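# Three arms rest a block above the blue disc

## Task

Using any number of the three arms (arm1 based near x=+0.62, y=+0.00, z=+0.72 facing +180°; arm2 near x=-0.31, y=+0.54, z=+0.72 facing -60°; arm3 near x=-0.31, y=-0.54, z=+0.72 facing +60°; scene frame, metres, angles counter-clockwise from +x), get the block resting above the blue disc painted on the table with its centre over the disc. At the end the block and all three sticks must be off the table, each post must still stand roughly where it began, and the result must hold without any robot supporting it. Then open the grippers and move the arms away.

## Robot and tools

Setup: three identical i2rt Big YAM arms (arm1, arm2, arm3), each with six revolute joints, a two-finger gripper and a wrist camera. Two fixed room cameras, cam_high and cam_low, also watch the table. A hand reaches at most about 1.0 m from its joint1 axis. Loose objects may be nudged briefly by outside disturbances.

Frame: one shared scene frame, origin on the floor, +z up. The arm feet sit on the tabletop at z about 0.72 at the positions given in the task. The hand point is midway between the fingertips; the hand z axis runs along the fingers, and the fingers open and close along its y axis. No result line prints foot poses.

execute_actions(actions, cameras): actions is a list holding either a single action or nothing. An action is an object keyed by arm name; each arm's value has one key, joints, an object of absolute joint targets by name. All commands are absolute targets, never offsets. Arms and joints in one action start at the same moment and may finish at different times. Names and ranges: joint1_rad -2.879 to 2.879 rad (base yaw, positive counter-clockwise seen from above, 0 points the way the foot faces); joint2_rad 0 to 3.141 (shoulder, 0 means upper arm roughly level pointing back, increasing raises it then swings it forward); joint3_rad 0 to 3.019 (elbow, 0 is fully folded, increasing opens); joint4_rad -1.692 to 1.57 (hand pitch, positive tips fingers up); joint5_rad -1.57 to 1.57 (hand sideways swing, positive toward the arm's right); joint6_rad -2.094 to 2.094 (hand roll, positive clockwise viewed from behind the hand); gripper_m 0 to 0.093 metres of fingertip separation. Arrival tolerances: ±0.045, 0.14, 0.09, 0.055, 0.03, 0.035 rad and ±0.003 m. One action runs at most 15 s. Example: {"arm1": {"joints": {"gripper_m": 0.05}}, "arm2": {"joints": {"joint1_rad": 0.3}}}. Omitted joints or arms keep their previous target and may still be pushing. An unknown key or out-of-range number rejects the entire call and nothing moves. cameras is a list of names (arm1_cam_wrist, arm2_cam_wrist, arm3_cam_wrist, cam_high, cam_low, or all); omitted, null or ["all"] returns every camera, [] returns none. An empty actions list only reports state and images.

wait(seconds): 0 to 10 s; commands nothing, returns state and images like an empty call.

zoom_image(camera, region): region is [x0, y0, x1, y1] in pixels of that camera's latest full image (672x504, origin top-left), at most 504x504.

read_manual(section): only returns URDF licence text ("licences"); not useful for control.

finished_scene(scene): pass the current scene number (integer 1 to 2). Irreversible; call only once the goal is met and stable with grippers open and arms withdrawn. Replying without any tool call ends everything.

Reading results: joint_positions gives each joint; joint torques are listed for joints 1 to 6 and are noisy, offset and nonzero even in free air, so treat them as rough hints. joint_status says how each commanded joint ended: reached, off_target (stopped short and may still push), contact_stop or time_out (target dropped; it holds where it stopped, except that a timed-out joint may keep a target within 0.375, 0.375, 0.113, 0.225, 0.075, 0.3 rad of its position and keep pushing, shown under on_its_own). "joint command not followed" with a cause line means a self/inter-arm collision guard blocked that arm's targets (gripper targets still run); those joints show not_followed and may be retried on later actions until the path clears or new targets pass. on_its_own lists what this call did not command; "held at" is a target, not a position. The pictures line names the returned images in order. If any call reports a stop, later movement calls in the same reply are skipped.

Cautions: the arm does not stop on contact and can push very hard; to relieve a stuck joint, command its reported position. Tiny target changes may not move a joint. Joint speeds differ, so the hand can sweep wide between postures; stage moves to avoid collisions. The collision guard ignores fingers, gripper housings and wrist cameras, and may react late, so keep arms well apart; a hard squeeze between two robots ends the run. Sustained pushing or holding loads heats motors: a MOTOR HOT line appears from 85 °C, and at 100 °C the arm goes limp and drops (OVER-TEMPERATURE FAULT, joint_status limit_stop_at_motor_heat; resend targets afterward). Held loads sag. Avoid drops, slips, slams and knocking anything out of the work area, which ends the scene. Shorter robot motion time is better.

Cameras: calibration gives intrinsics K, distortion D and T_world_to_cam per camera (OpenCV conventions, metres); room cameras may be off by up to about 2.3° and 9 mm, and wrist-camera poses depend on reported joint angles. Updated numbers appear in results when they change.

Each tool is called after ">>>" as a command line: name --argument value for each argument, lists and objects as JSON in quotes; but a table of rows of numbers goes row by row, as --pt "numbers of a row", without its own name.

## Session

>>> execute_actions --actions '[]'

Scene clock: 0.00 s.
Joint torques (N m, as the arm reports them, + toward a larger angle): no reading
arm1.joint_positions: joint1_rad=-0.186 joint2_rad=+0.619 joint3_rad=+1.418 joint4_rad=-1.398 joint5_rad=-0.049 joint6_rad=-0.201 gripper_m=+0.095
arm1.joint_status: not commanded
arm1.hand: x=+0.4019 y=+0.0459 z=+1.2692 quat_wxyz=(-0.073, +0.884, +0.000, -0.461) (m; scene frame)
arm2.joint_positions: joint1_rad=-0.263 joint2_rad=+0.473 joint3_rad=+1.427 joint4_rad=-1.391 joint5_rad=+0.239 joint6_rad=-0.373 gripper_m=+0.095
arm2.joint_status: not commanded
arm2.hand: x=-0.3017 y=+0.3817 z=+1.3621 quat_wxyz=(-0.286, -0.423, -0.723, +0.465) (m; scene frame)
arm3.joint_positions: joint1_rad=+0.233 joint2_rad=+0.448 joint3_rad=+1.324 joint4_rad=-1.369 joint5_rad=-0.022 joint6_rad=-0.336 gripper_m=+0.095
arm3.joint_status: not commanded
arm3.hand: x=-0.2499 y=-0.3724 z=+1.2728 quat_wxyz=(-0.451, +0.613, -0.604, -0.238) (m; scene frame)
pictures: arm1_cam_wrist, arm2_cam_wrist, arm3_cam_wrist, cam_high, cam_low
camera_calibration (this result's frames):
arm1_cam_wrist: T_world_to_cam=[[0.0733387, 0.989869, 0.121572, -0.233907], [0.944047, -0.029601, -0.32848, 0.0469928], [-0.321554, 0.13886, -0.936654, 1.43439], [0, 0, 0, 1]] pos_world=[0.434023, 0.0337487, 1.3874]
arm2_cam_wrist: T_world_to_cam=[[-0.879301, -0.206563, 0.42914, -0.769591], [-0.39838, 0.812791, -0.425045, 0.155066], [-0.261003, -0.544704, -0.796979, 1.33763], [0, 0, 0, 1]] pos_world=[-0.265801, 0.44361, 1.46224]
arm3_cam_wrist: T_world_to_cam=[[0.95542, -0.149824, 0.254411, -0.136227], [-0.0325611, -0.909894, -0.413561, 0.182168], [0.293449, 0.386841, -0.87421, 1.45509], [0, 0, 0, 1]] pos_world=[-0.290908, -0.417544, 1.38205]
Images, in order (width x height): arm1_cam_wrist 672x504, arm2_cam_wrist 672x504, arm3_cam_wrist 672x504, cam_high 672x504, cam_low 672x504.

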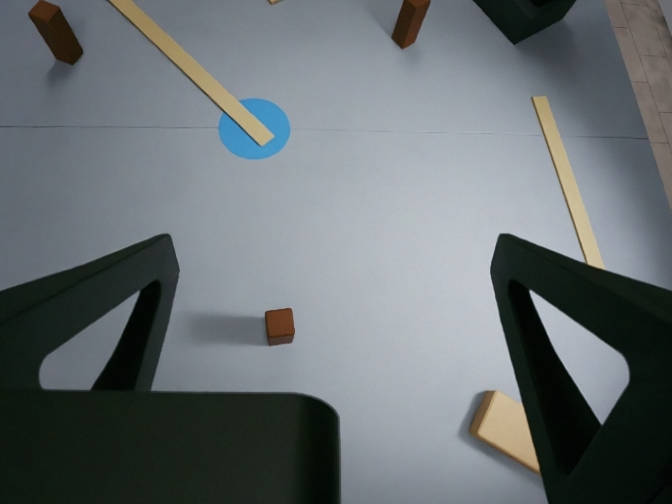

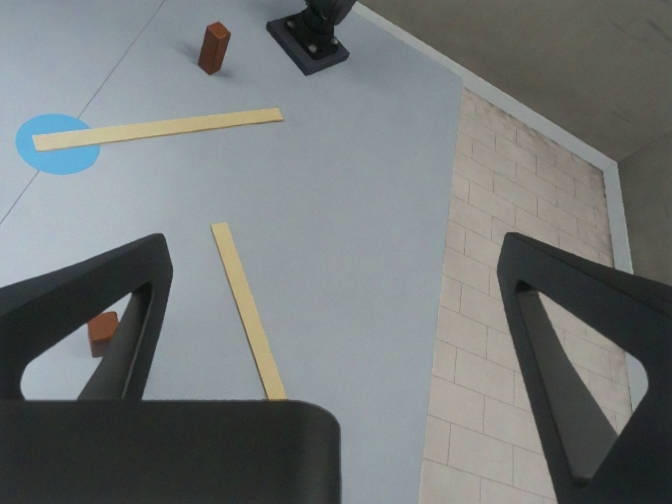

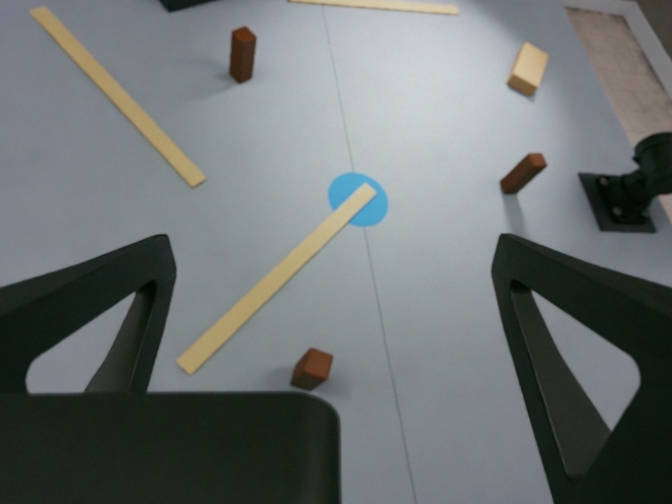

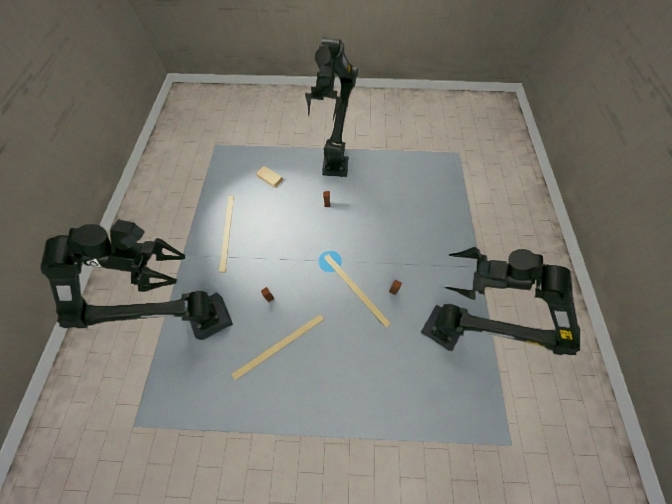

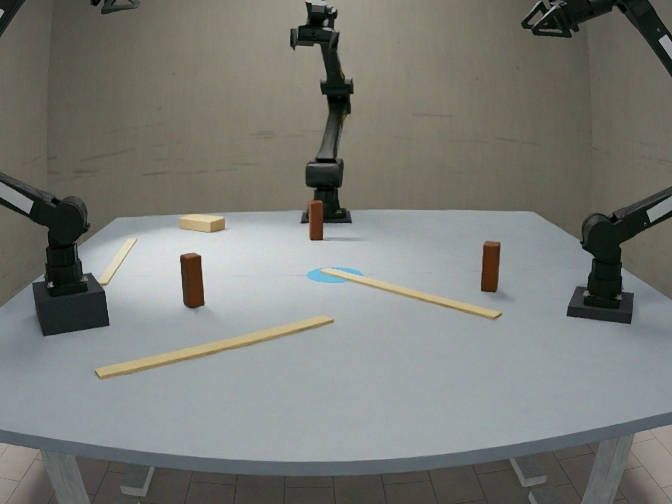

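>>> execute_actions --actions '[]'

Scene clock: 1.20 s.
Joint torques (N m, as the arm reports them, + toward a larger angle): arm1=[ 0.19  1.63 11.14  1.98 -0.04  0.  ] | arm2=[1.71 4.89 8.64 1.81 0.04 0.  ] | arm3=[-0.34  5.68  7.75  2.01 -0.01  0.01]
arm1.joint_positions: joint1_rad=-0.186 joint2_rad=+0.619 joint3_rad=+1.418 joint4_rad=-1.398 joint5_rad=-0.049 joint6_rad=-0.201 gripper_m=+0.095
arm1.joint_status: not commanded
arm1.hand: x=+0.4019 y=+0.0459 z=+1.2692 quat_wxyz=(-0.073, +0.884, +0.000, -0.461) (m; scene frame)
arm2.joint_positions: joint1_rad=-0.263 joint2_rad=+0.473 joint3_rad=+1.427 joint4_rad=-1.391 joint5_rad=+0.239 joint6_rad=-0.373 gripper_m=+0.095
arm2.joint_status: not commanded
arm2.hand: x=-0.3017 y=+0.3817 z=+1.3621 quat_wxyz=(-0.286, -0.423, -0.723, +0.465) (m; scene frame)
arm3.joint_positions: joint1_rad=+0.233 joint2_rad=+0.448 joint3_rad=+1.324 joint4_rad=-1.369 joint5_rad=-0.022 joint6_rad=-0.336 gripper_m=+0.095
arm3.joint_status: not commanded
arm3.hand: x=-0.2499 y=-0.3724 z=+1.2728 quat_wxyz=(-0.451, +0.613, -0.604, -0.238) (m; scene frame)
pictures: arm1_cam_wrist, arm2_cam_wrist, arm3_cam_wrist, cam_high, cam_low
camera_calibration (this result's frames):
arm1_cam_wrist: T_world_to_cam=[[0.0733387, 0.989869, 0.121572, -0.233907], [0.944047, -0.029601, -0.32848, 0.0469928], [-0.321554, 0.13886, -0.936654, 1.43439], [0, 0, 0, 1]] pos_world=[0.434023, 0.0337487, 1.3874]
arm2_cam_wrist: T_world_to_cam=[[-0.879301, -0.206563, 0.42914, -0.769591], [-0.39838, 0.812791, -0.425045, 0.155066], [-0.261003, -0.544704, -0.796979, 1.33763], [0, 0, 0, 1]] pos_world=[-0.265801, 0.44361, 1.46224]
arm3_cam_wrist: T_world_to_cam=[[0.95542, -0.149824, 0.254411, -0.136227], [-0.0325611, -0.909894, -0.413561, 0.182168], [0.293449, 0.386841, -0.87421, 1.45509], [0, 0, 0, 1]] pos_world=[-0.290908, -0.417544, 1.38205]
Images, in order (width x height): arm1_cam_wrist 672x504, arm2_cam_wrist 672x504, arm3_cam_wrist 672x504, cam_high 672x504, cam_low 672x504.

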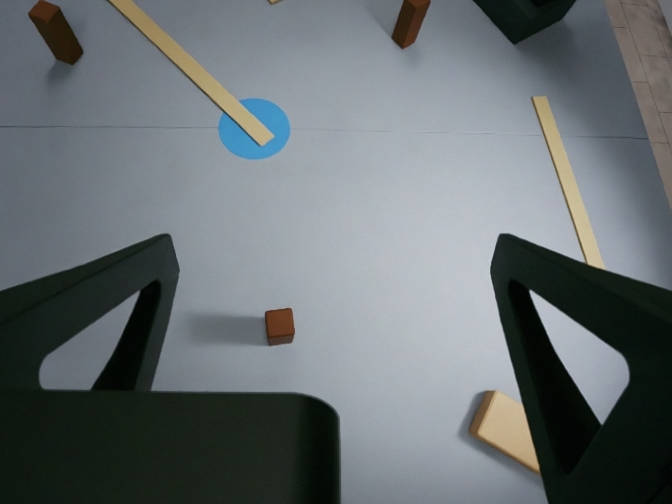

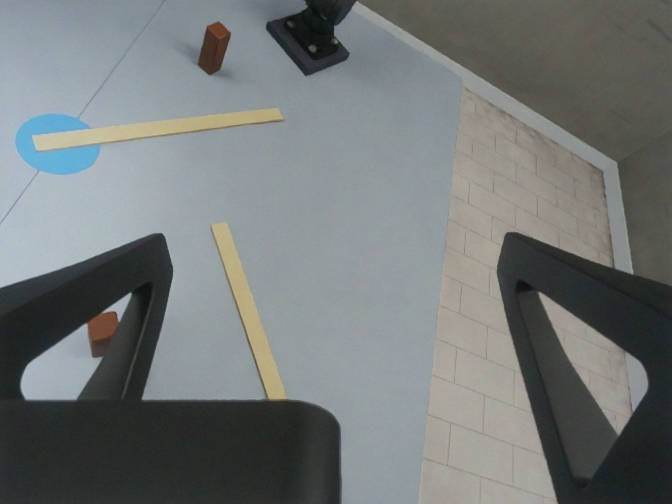

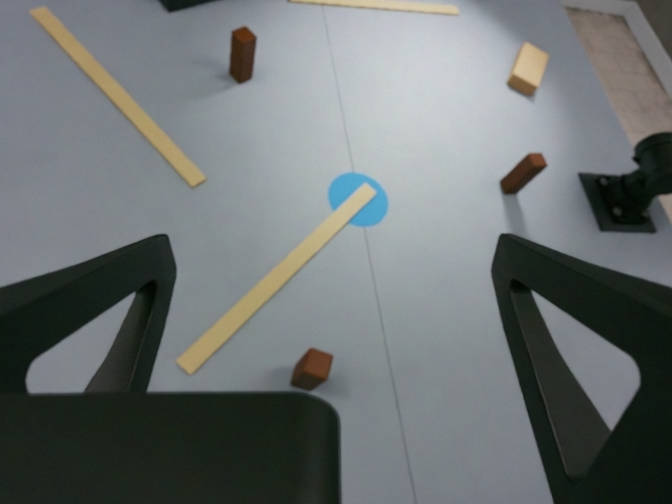

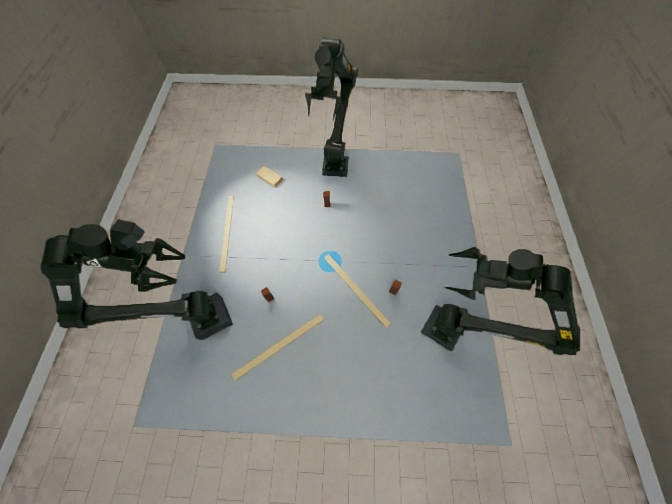

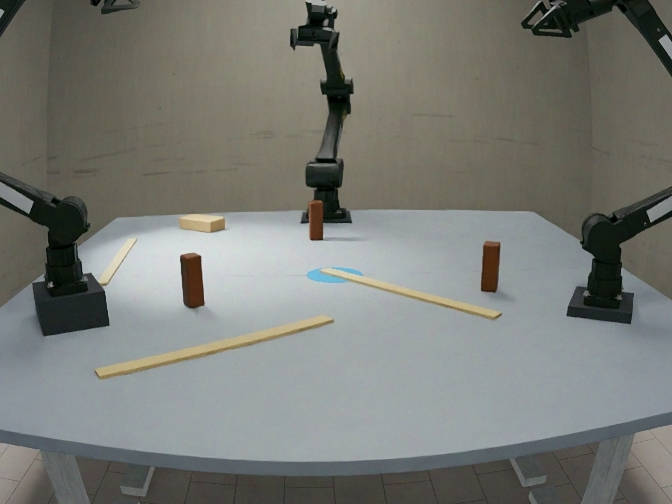

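>>> zoom_image --camera "cam_high" --region '[200, 150, 360, 290]'

>>> zoom_image --camera "cam_high" --region '[215, 240, 415, 400]'

Region (200, 150, 360, 290) of cam_high's 672x504 image, scaled by 3.150, with more detail than that image has; it fills the top 441 rows of this view, and the rest is white.

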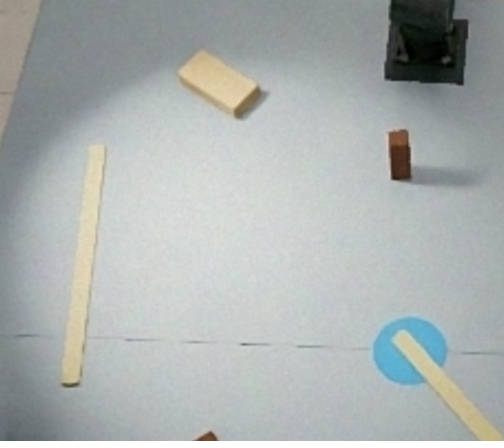

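Region (215, 240, 415, 400) of cam_high's 672x504 image, scaled by 2.520, with more detail than that image has; it fills the top 403 rows of this view, and the rest is white.

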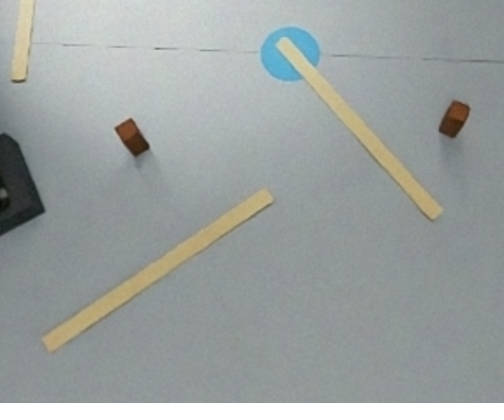

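>>> zoom_image --camera "cam_high" --region '[295, 180, 365, 280]'

>>> zoom_image --camera "cam_high" --region '[240, 270, 340, 340]'

>>> zoom_image --camera "cam_high" --region '[340, 265, 430, 340]'

Region (295, 180, 365, 280) of cam_high's 672x504 image, scaled by 5.040, with more detail than that image has; it fills the left 353 columns of this view, and the rest is white.

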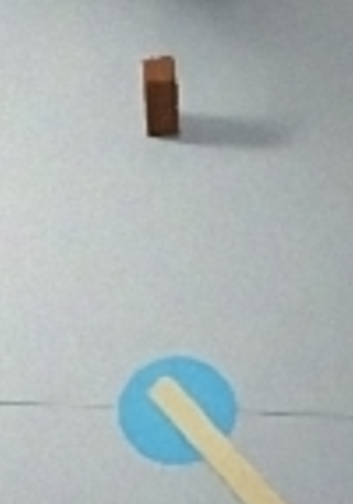

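Region (240, 270, 340, 340) of cam_high's 672x504 image, scaled by 5.040, with more detail than that image has; it fills the top 353 rows of this view, and the rest is white.

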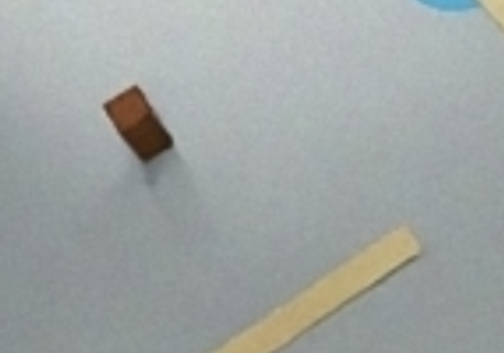

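Region (340, 265, 430, 340) of cam_high's 672x504 image, scaled by 5.600, with more detail than that image has.

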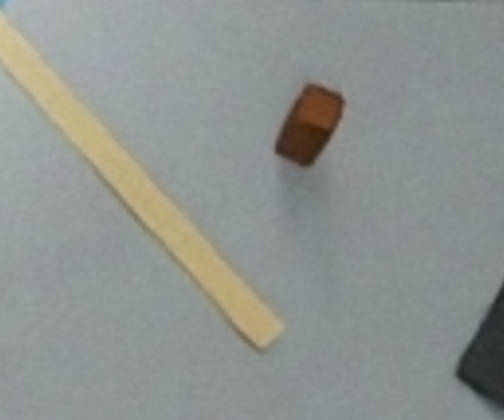

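>>> zoom_image --camera "cam_high" --region '[215, 330, 305, 395]'

>>> zoom_image --camera "cam_high" --region '[205, 160, 305, 240]'

Region (215, 330, 305, 395) of cam_high's 672x504 image, scaled by 5.600, with more detail than that image has.

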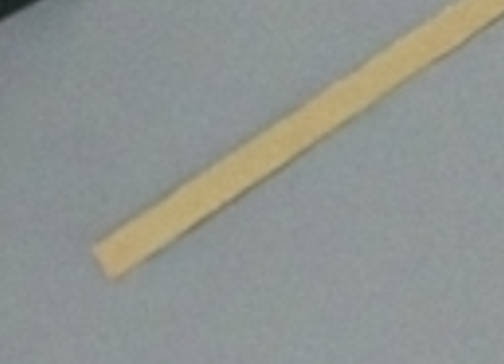

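Region (205, 160, 305, 240) of cam_high's 672x504 image, scaled by 5.040, with more detail than that image has; it fills the top 403 rows of this view, and the rest is white.

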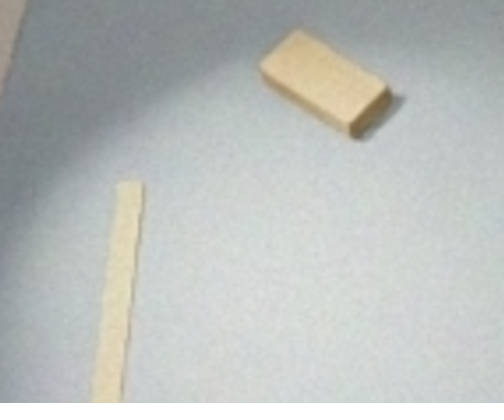

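>>> execute_actions --actions '[{"arm1": {"joints": {"joint1_rad": -0.973, "joint2_rad": 2.18, "joint3_rad": 2.06, "joint4_rad": -1.39, "joint5_rad": 0.0, "joint6_rad": -1.13}}, "arm2": {"joints": {"joint1_rad": -1.2275, "joint2_rad": 1.41, "joint3_rad": 0.668, "joint4_rad": -0.775, "joint5_rad": 0.0, "joint6_rad": -1.33}}, "arm3": {"joints": {"joint1_rad": 0.356, "joint2_rad": 1.336, "joint3_rad": 0.768, "joint4_rad": -0.988, "joint5_rad": 0.0, "joint6_rad": 0.626}}}]'

Scene clock: 16.13 s.
Joint torques (N m, as the arm reports them, + toward a larger angle): arm1=[  0.84 -21.68  12.37   0.46  -0.03  -0.13] | arm2=[ 1.78 -9.35  7.39  0.6  -0.18 -0.19] | arm3=[-0.46 -5.43  7.68  0.82  0.2   0.15]
arm1.joint_positions: joint1_rad=-0.979 joint2_rad=+2.176 joint3_rad=+2.044 joint4_rad=-1.391 joint5_rad=-0.002 joint6_rad=-1.120 gripper_m=+0.095
arm1.joint_status: all done
arm1.hand: x=+0.2601 y=+0.5818 z=+0.8310 quat_wxyz=(-0.016, +0.998, +0.052, -0.013) (m; scene frame)
arm2.joint_positions: joint1_rad=-1.226 joint2_rad=+1.406 joint3_rad=+0.662 joint4_rad=-0.788 joint5_rad=+0.002 joint6_rad=-1.320 gripper_m=+0.095
arm2.joint_status: all done
arm2.hand: x=-0.5085 y=+0.2898 z=+0.8021 quat_wxyz=(+0.006, -0.446, -0.895, +0.024) (m; scene frame)
arm3.joint_positions: joint1_rad=+0.353 joint2_rad=+1.325 joint3_rad=+0.751 joint4_rad=-0.999 joint5_rad=-0.003 joint6_rad=+0.611 gripper_m=+0.095
arm3.joint_status: all done
arm3.hand: x=-0.2447 y=-0.2277 z=+0.8008 quat_wxyz=(+0.010, +0.368, -0.930, -0.002) (m; scene frame)
pictures: arm1_cam_wrist, arm2_cam_wrist, arm3_cam_wrist, cam_high, cam_low
camera_calibration (this result's frames):
arm1_cam_wrist: T_world_to_cam=[[-0.0934133, 0.995087, 0.0327847, -0.58663], [0.820234, 0.0582506, 0.569054, -0.711963], [0.564349, 0.0800484, -0.821646, 0.612147], [0, 0, 0, 1]] pos_world=[0.183713, 0.576219, 0.927346]
arm2_cam_wrist: T_world_to_cam=[[-0.799391, -0.598723, 0.0500471, -0.271726], [-0.469213, 0.674154, 0.570399, -0.884964], [-0.375251, 0.43249, -0.819841, 0.46434], [0, 0, 0, 1]] pos_world=[-0.458208, 0.233092, 0.899067]
arm3_cam_wrist: T_world_to_cam=[[0.672314, -0.740256, -0.00382678, 0.00362804], [-0.597331, -0.545545, 0.587858, -0.738295], [-0.437253, -0.392939, -0.808955, 0.576313], [0, 0, 0, 1]] pos_world=[-0.191451, -0.173632, 0.900238]
Images, in order (width x height): arm1_cam_wrist 672x504, arm2_cam_wrist 672x504, arm3_cam_wrist 672x504, cam_high 672x504, cam_low 672x504.

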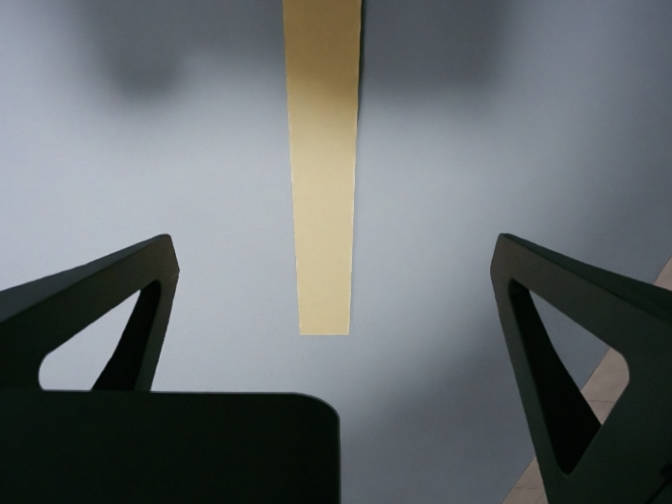

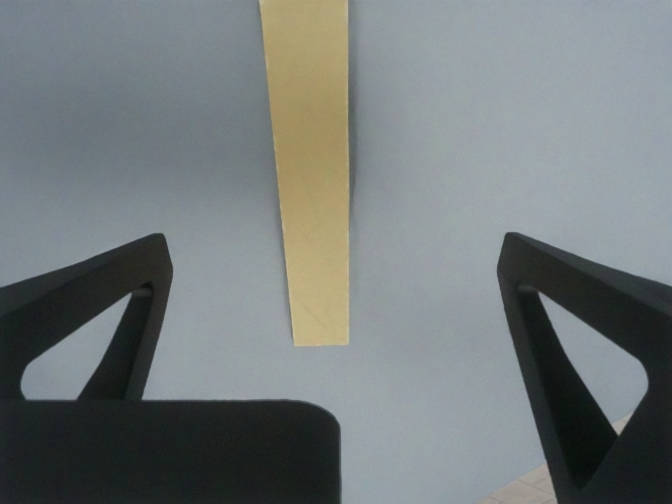

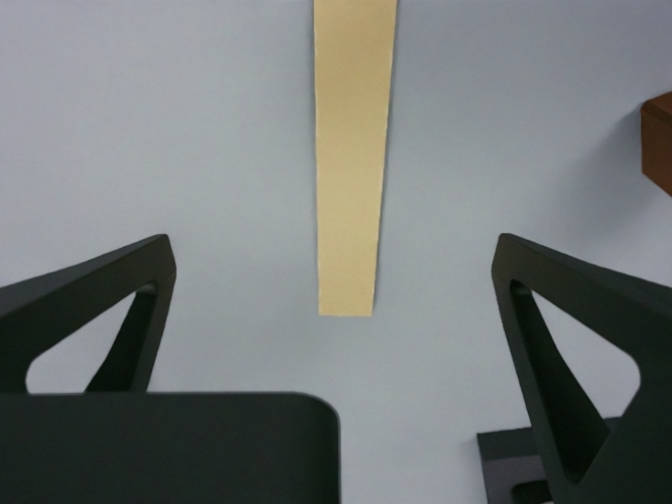

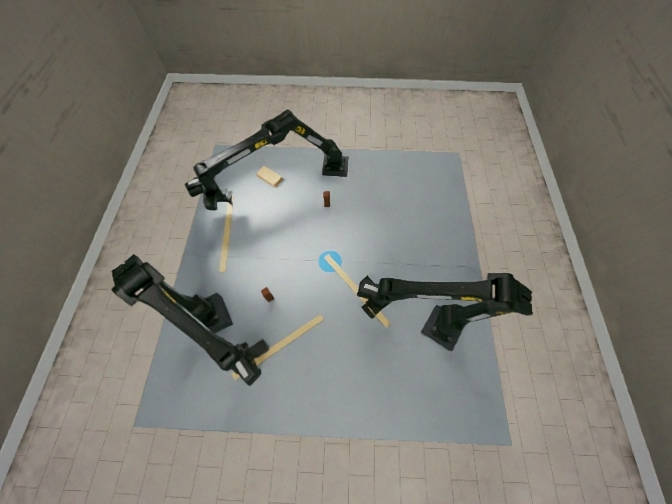

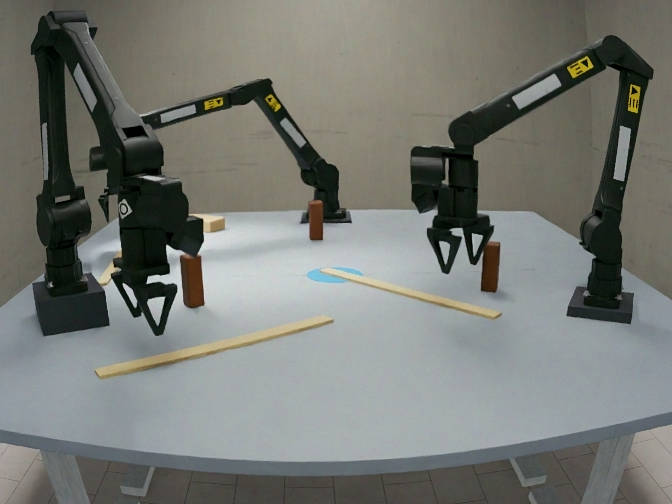

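>>> execute_actions --actions '[{"arm1": {"joints": {"joint1_rad": -1.008, "joint2_rad": 2.226, "joint3_rad": 1.85, "joint4_rad": -1.16, "joint6_rad": -1.148}}, "arm2": {"joints": {"joint2_rad": 1.595, "joint3_rad": 0.581, "joint4_rad": -0.504}}, "arm3": {"joints": {"joint1_rad": 0.308, "joint2_rad": 1.512, "joint3_rad": 0.685, "joint4_rad": -0.728, "joint6_rad": 0.565}}}]'

Scene clock: 21.17 s.
Joint torques (N m, as the arm reports them, + toward a larger angle): arm1=[ -0.3  -19.37   9.22   1.04  -0.09  -0.11] | arm2=[ 1.63 -8.19  5.39  1.66 -0.18 -0.16] | arm3=[-0.38 -7.09  5.28  1.54 -0.07 -0.23]
arm1.joint_positions: joint1_rad=-1.001 joint2_rad=+2.195 joint3_rad=+1.860 joint4_rad=-1.176 joint5_rad=+0.000 joint6_rad=-1.139 gripper_m=+0.095
arm1.joint_status: all done
arm1.hand: x=+0.2780 y=+0.5807 z=+0.7507 quat_wxyz=(-0.022, +0.998, +0.051, -0.014) (m; scene frame)
arm2.joint_positions: joint1_rad=-1.226 joint2_rad=+1.578 joint3_rad=+0.578 joint4_rad=-0.542 joint5_rad=+0.002 joint6_rad=-1.322 gripper_m=+0.095
arm2.joint_status: all done
arm2.hand: x=-0.5019 y=+0.2980 z=+0.7328 quat_wxyz=(+0.005, -0.445, -0.895, +0.019) (m; scene frame)
arm3.joint_positions: joint1_rad=+0.311 joint2_rad=+1.508 joint3_rad=+0.682 joint4_rad=-0.758 joint5_rad=+0.003 joint6_rad=+0.584 gripper_m=+0.095
arm3.joint_status: all done
arm3.hand: x=-0.2304 y=-0.2254 z=+0.7254 quat_wxyz=(+0.010, +0.361, -0.932, +0.005) (m; scene frame)
pictures: arm1_cam_wrist, arm2_cam_wrist, arm3_cam_wrist, cam_high, cam_low
camera_calibration (this result's frames):
arm1_cam_wrist: T_world_to_cam=[[-0.0908153, 0.994832, 0.0454025, -0.591212], [0.822629, 0.0492438, 0.566442, -0.674335], [0.561279, 0.088791, -0.82285, 0.532802], [0, 0, 0, 1]] pos_world=[0.201986, 0.574056, 0.84723]
arm2_cam_wrist: T_world_to_cam=[[-0.798752, -0.600297, 0.040469, -0.250218], [-0.47375, 0.66898, 0.572736, -0.850308], [-0.370885, 0.438302, -0.81874, 0.406076], [0, 0, 0, 1]] pos_world=[-0.452088, 0.240649, 0.829599]
arm3_cam_wrist: T_world_to_cam=[[0.66083, -0.750499, 0.00737254, -0.0177024], [-0.607607, -0.529193, 0.592257, -0.686139], [-0.440587, -0.395861, -0.805715, 0.518699], [0, 0, 0, 1]] pos_world=[-0.176672, -0.171052, 0.824425]
Images, in order (width x height): arm1_cam_wrist 672x504, arm2_cam_wrist 672x504, arm3_cam_wrist 672x504, cam_high 672x504, cam_low 672x504.

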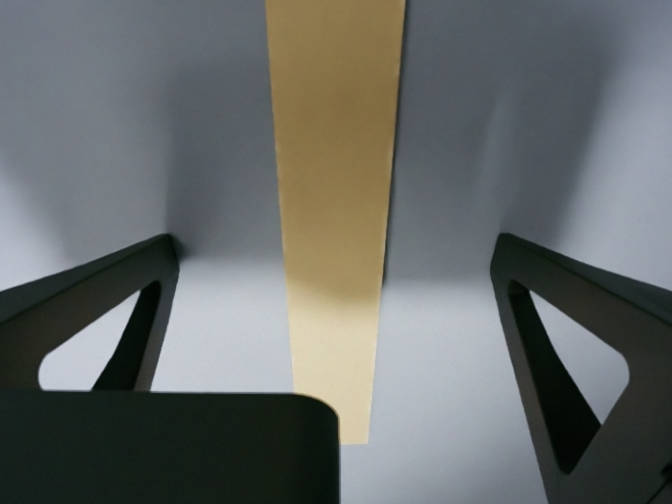

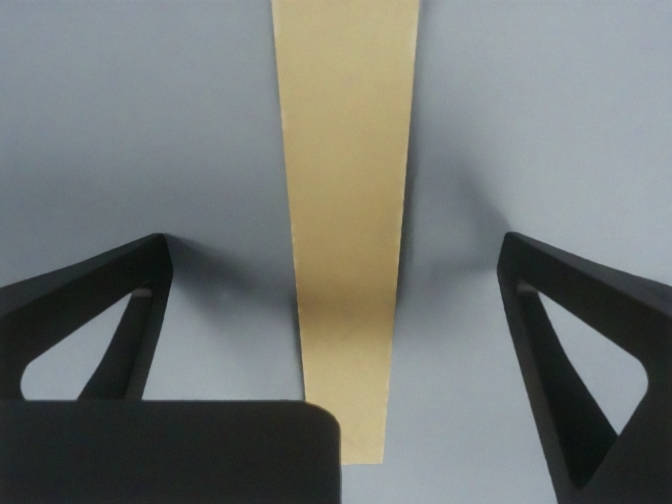

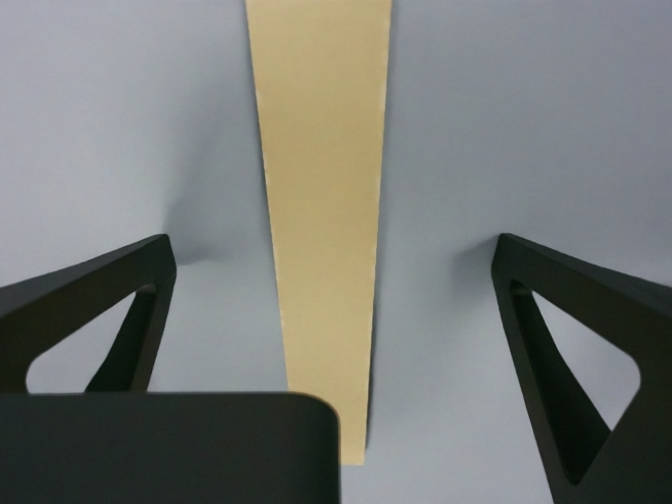

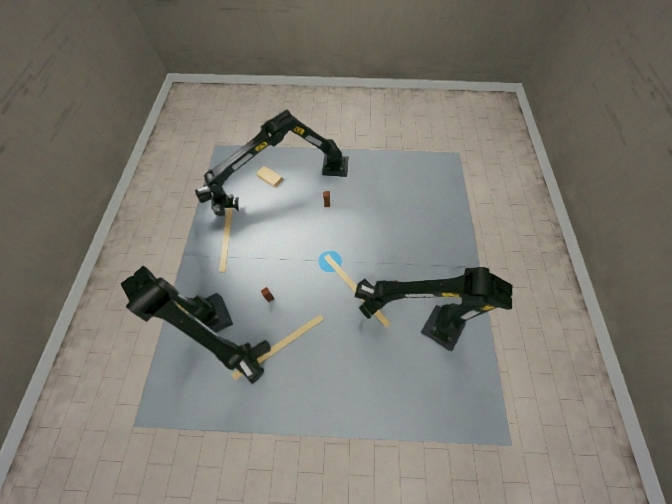

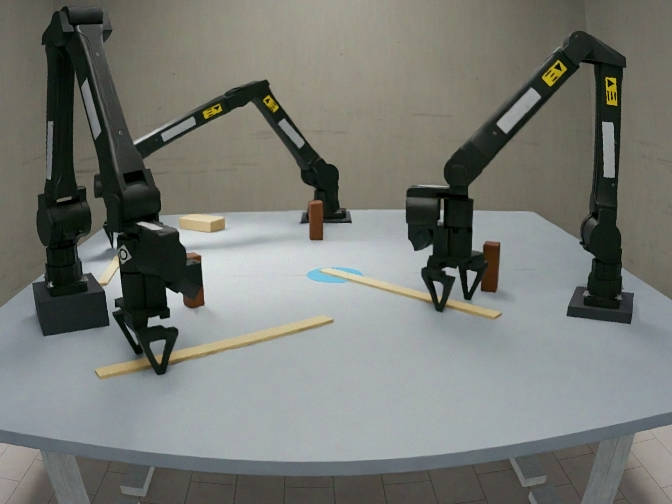

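>>> execute_actions --actions '[{"arm1": {"joints": {"gripper_m": 0.015}}, "arm2": {"joints": {"gripper_m": 0.015}}, "arm3": {"joints": {"gripper_m": 0.015}}}]' --cameras '["arm1_cam_wrist", "arm2_cam_wrist", "arm3_cam_wrist"]'

Scene clock: 23.27 s.
Joint torques (N m, as the arm reports them, + toward a larger angle): arm1=[ -0.33 -19.36   9.23   1.03  -0.1   -0.11] | arm2=[ 1.61 -8.47  5.44  0.74 -0.1  -0.1 ] | arm3=[-0.57 -7.11  5.39  0.85 -0.09 -0.18]
arm1.joint_positions: joint1_rad=-1.001 joint2_rad=+2.195 joint3_rad=+1.860 joint4_rad=-1.176 joint5_rad=+0.000 joint6_rad=-1.139 gripper_m=+0.028
arm1.joint_status: gripper_m off_target (ended at +0.028, target +0.015)
arm1.hand: x=+0.2780 y=+0.5807 z=+0.7507 quat_wxyz=(-0.022, +0.998, +0.051, -0.014) (m; scene frame)
arm2.joint_positions: joint1_rad=-1.226 joint2_rad=+1.578 joint3_rad=+0.578 joint4_rad=-0.522 joint5_rad=+0.001 joint6_rad=-1.323 gripper_m=+0.027
arm2.joint_status: gripper_m off_target (ended at +0.027, target +0.015)
arm2.hand: x=-0.5048 y=+0.2942 z=+0.7329 quat_wxyz=(+0.006, -0.445, -0.895, +0.029) (m; scene frame)
arm3.joint_positions: joint1_rad=+0.311 joint2_rad=+1.508 joint3_rad=+0.682 joint4_rad=-0.741 joint5_rad=+0.003 joint6_rad=+0.581 gripper_m=+0.028
arm3.joint_status: gripper_m off_target (ended at +0.028, target +0.015)
arm3.hand: x=-0.2294 y=-0.2213 z=+0.7254 quat_wxyz=(+0.005, +0.363, -0.932, -0.002) (m; scene frame)
pictures: arm1_cam_wrist, arm2_cam_wrist, arm3_cam_wrist
camera_calibration (this result's frames):
arm1_cam_wrist: T_world_to_cam=[[-0.0908153, 0.994832, 0.0454025, -0.591212], [0.822629, 0.0492438, 0.566442, -0.674335], [0.561279, 0.088791, -0.82285, 0.532802], [0, 0, 0, 1]] pos_world=[0.201986, 0.574056, 0.84723]
arm2_cam_wrist: T_world_to_cam=[[-0.797705, -0.600153, 0.0590125, -0.267925], [-0.467862, 0.677655, 0.567353, -0.844771], [-0.380489, 0.424971, -0.821358, 0.407816], [0, 0, 0, 1]] pos_world=[-0.453792, 0.238358, 0.830057]
arm3_cam_wrist: T_world_to_cam=[[0.663202, -0.748436, -0.00236637, -0.00724915], [-0.608358, -0.540913, 0.580786, -0.677762], [-0.435962, -0.383739, -0.814053, 0.530528], [0, 0, 0, 1]] pos_world=[-0.176225, -0.168452, 0.825495]
Images, in order (width x height): arm1_cam_wrist 672x504, arm2_cam_wrist 672x504, arm3_cam_wrist 672x504.

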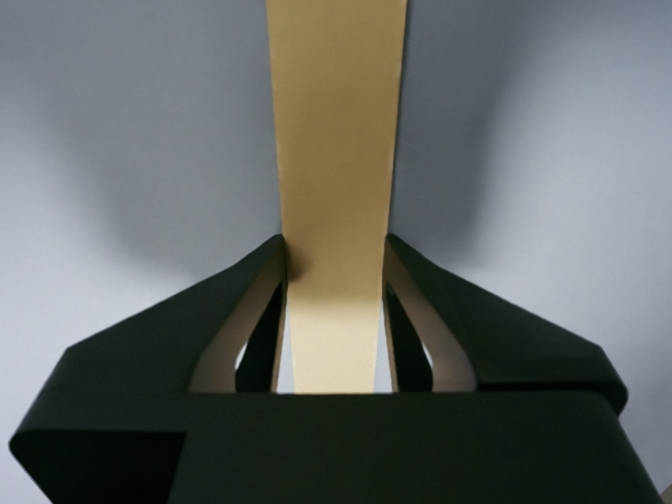

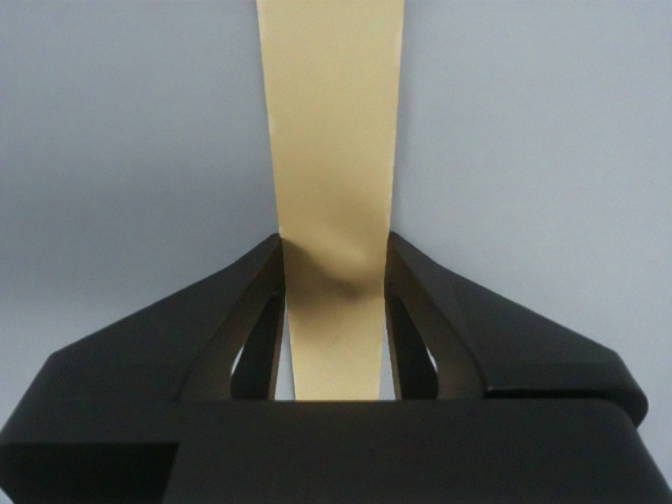

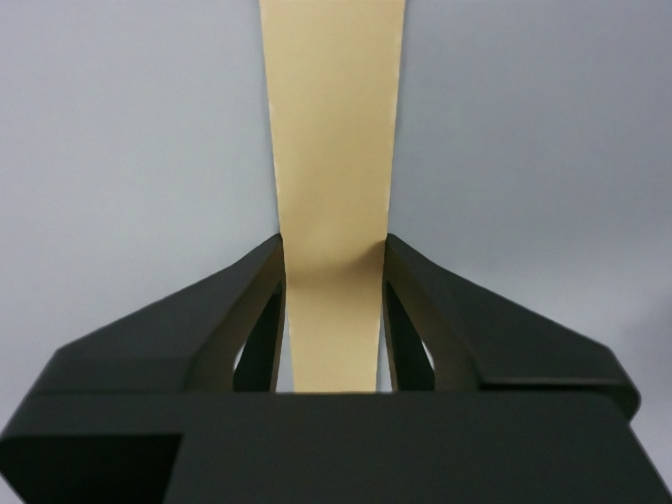

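>>> zoom_image --camera "arm1_cam_wrist" --region '[240, 190, 430, 330]'

>>> zoom_image --camera "arm3_cam_wrist" --region '[240, 190, 430, 330]'

Region (240, 190, 430, 330) of arm1_cam_wrist's 672x504 image, scaled by 2.653, with more detail than that image has; it fills the top 371 rows of this view, and the rest is white.

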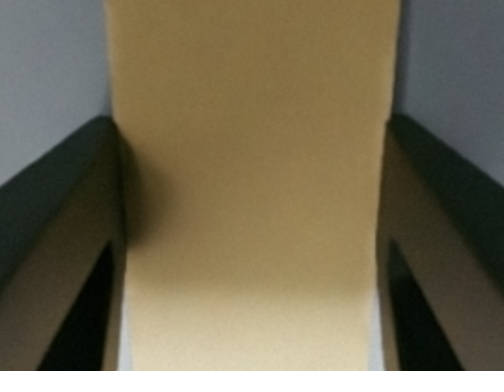

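Region (240, 190, 430, 330) of arm3_cam_wrist's 672x504 image, scaled by 2.653, with more detail than that image has; it fills the top 371 rows of this view, and the rest is white.

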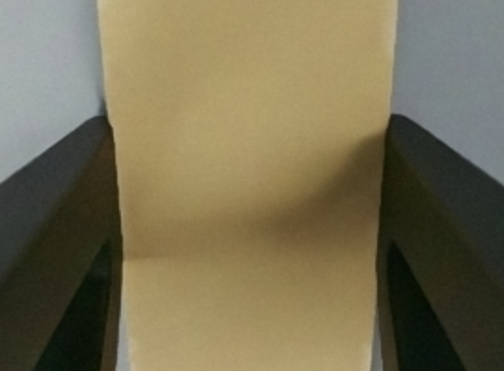

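>>> execute_actions --actions '[{"arm1": {"joints": {"joint1_rad": -0.056, "joint2_rad": 1.243, "joint3_rad": 1.45, "joint4_rad": -1.527, "joint5_rad": 0.02, "joint6_rad": -0.3}}, "arm2": {"joints": {"joint1_rad": -0.9, "joint2_rad": 1.355, "joint3_rad": 0.865, "joint4_rad": -0.86, "joint6_rad": -0.07}}, "arm3": {"joints": {"joint2_rad": 1.30, "joint3_rad": 0.99, "joint4_rad": -1.245}}}]'

Scene clock: 30.37 s.
Joint torques (N m, as the arm reports them, + toward a larger angle): arm1=[ 1.21 -8.43 10.83  0.44  0.08  0.11] | arm2=[  1.64 -10.25   9.62   0.09  -0.04   0.06] | arm3=[-0.53 -6.43  8.91  0.02  0.01 -0.18]
arm1.joint_positions: joint1_rad=-0.066 joint2_rad=+1.240 joint3_rad=+1.454 joint4_rad=-1.516 joint5_rad=+0.017 joint6_rad=-0.311 gripper_m=+0.028
arm1.joint_status: all done
arm1.hand: x=+0.2207 y=+0.0475 z=+1.0831 quat_wxyz=(-0.031, +0.986, +0.101, -0.130) (m; scene frame)
arm2.joint_positions: joint1_rad=-0.894 joint2_rad=+1.351 joint3_rad=+0.856 joint4_rad=-0.850 joint5_rad=+0.000 joint6_rad=-0.080 gripper_m=+0.027
arm2.joint_status: all done
arm2.hand: x=-0.4431 y=+0.1647 z=+0.8855 quat_wxyz=(-0.062, -0.788, -0.604, +0.099) (m; scene frame)
arm3.joint_positions: joint1_rad=+0.311 joint2_rad=+1.292 joint3_rad=+0.967 joint4_rad=-1.237 joint5_rad=+0.002 joint6_rad=+0.579 gripper_m=+0.028
arm3.joint_status: all done
arm3.hand: x=-0.2220 y=-0.2003 z=+0.8846 quat_wxyz=(+0.005, +0.363, -0.932, -0.005) (m; scene frame)
pictures: arm1_cam_wrist, arm2_cam_wrist, arm3_cam_wrist, cam_high, cam_low
camera_calibration (this result's frames):
arm1_cam_wrist: T_world_to_cam=[[-0.182515, 0.97946, 0.0857131, -0.103786], [0.920484, 0.139584, 0.364999, -0.596983], [0.345538, 0.145516, -0.927054, 1.0436], [0, 0, 0, 1]] pos_world=[0.169967, 0.0331238, 1.19427]
arm2_cam_wrist: T_world_to_cam=[[-0.96394, 0.265138, 0.0228307, -0.489573], [0.254058, 0.891325, 0.375492, -0.360133], [0.0792077, 0.367752, -0.926544, 0.917856], [0, 0, 0, 1]] pos_world=[-0.453126, 0.113256, 0.996839]
arm3_cam_wrist: T_world_to_cam=[[0.664287, -0.747448, -0.00674234, 0.00826332], [-0.607205, -0.544864, 0.578295, -0.752706], [-0.435919, -0.38006, -0.8158, 0.67376], [0, 0, 0, 1]] pos_world=[-0.168832, -0.147877, 0.984995]
Images, in order (width x height): arm1_cam_wrist 672x504, arm2_cam_wrist 672x504, arm3_cam_wrist 672x504, cam_high 672x504, cam_low 672x504.

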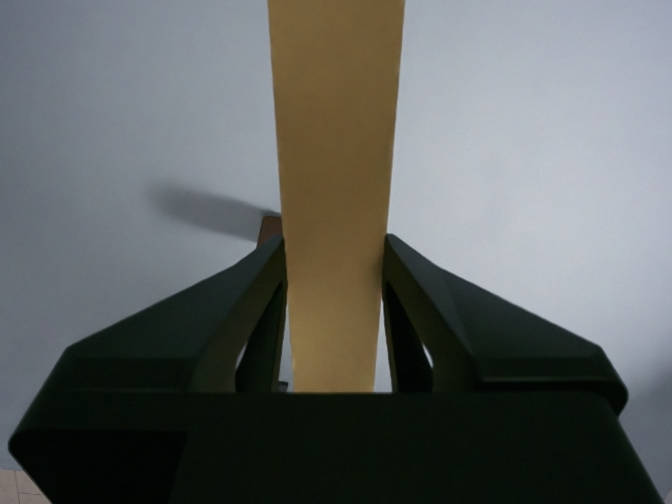

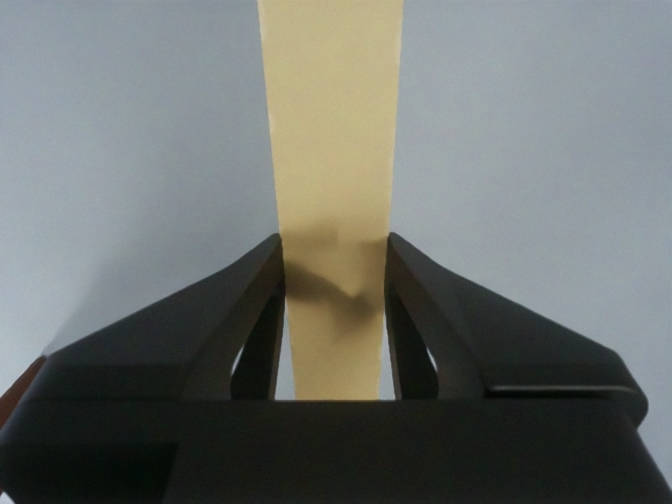

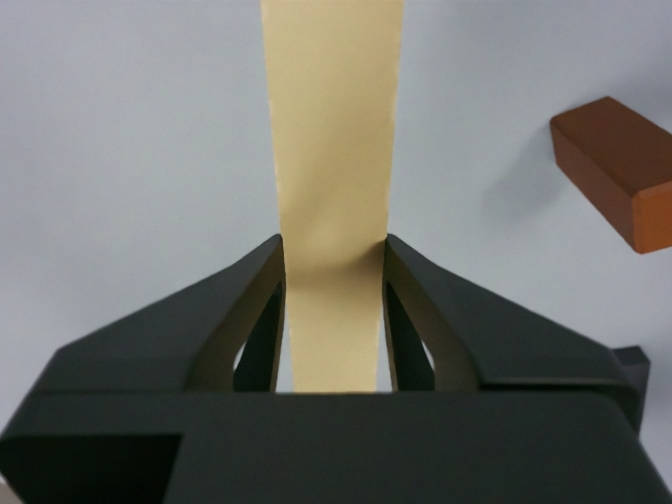

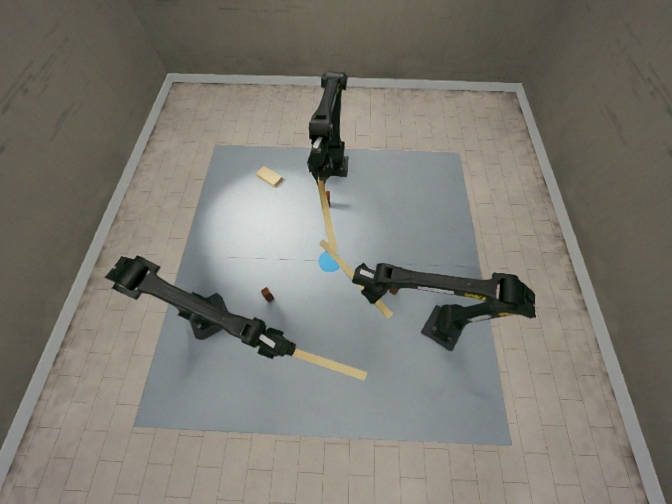

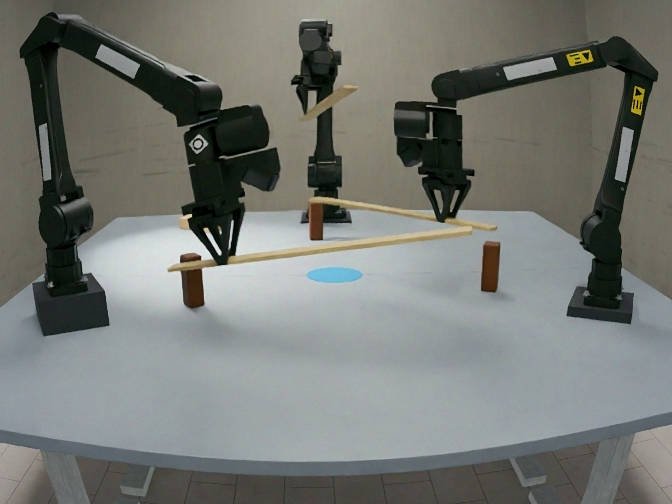

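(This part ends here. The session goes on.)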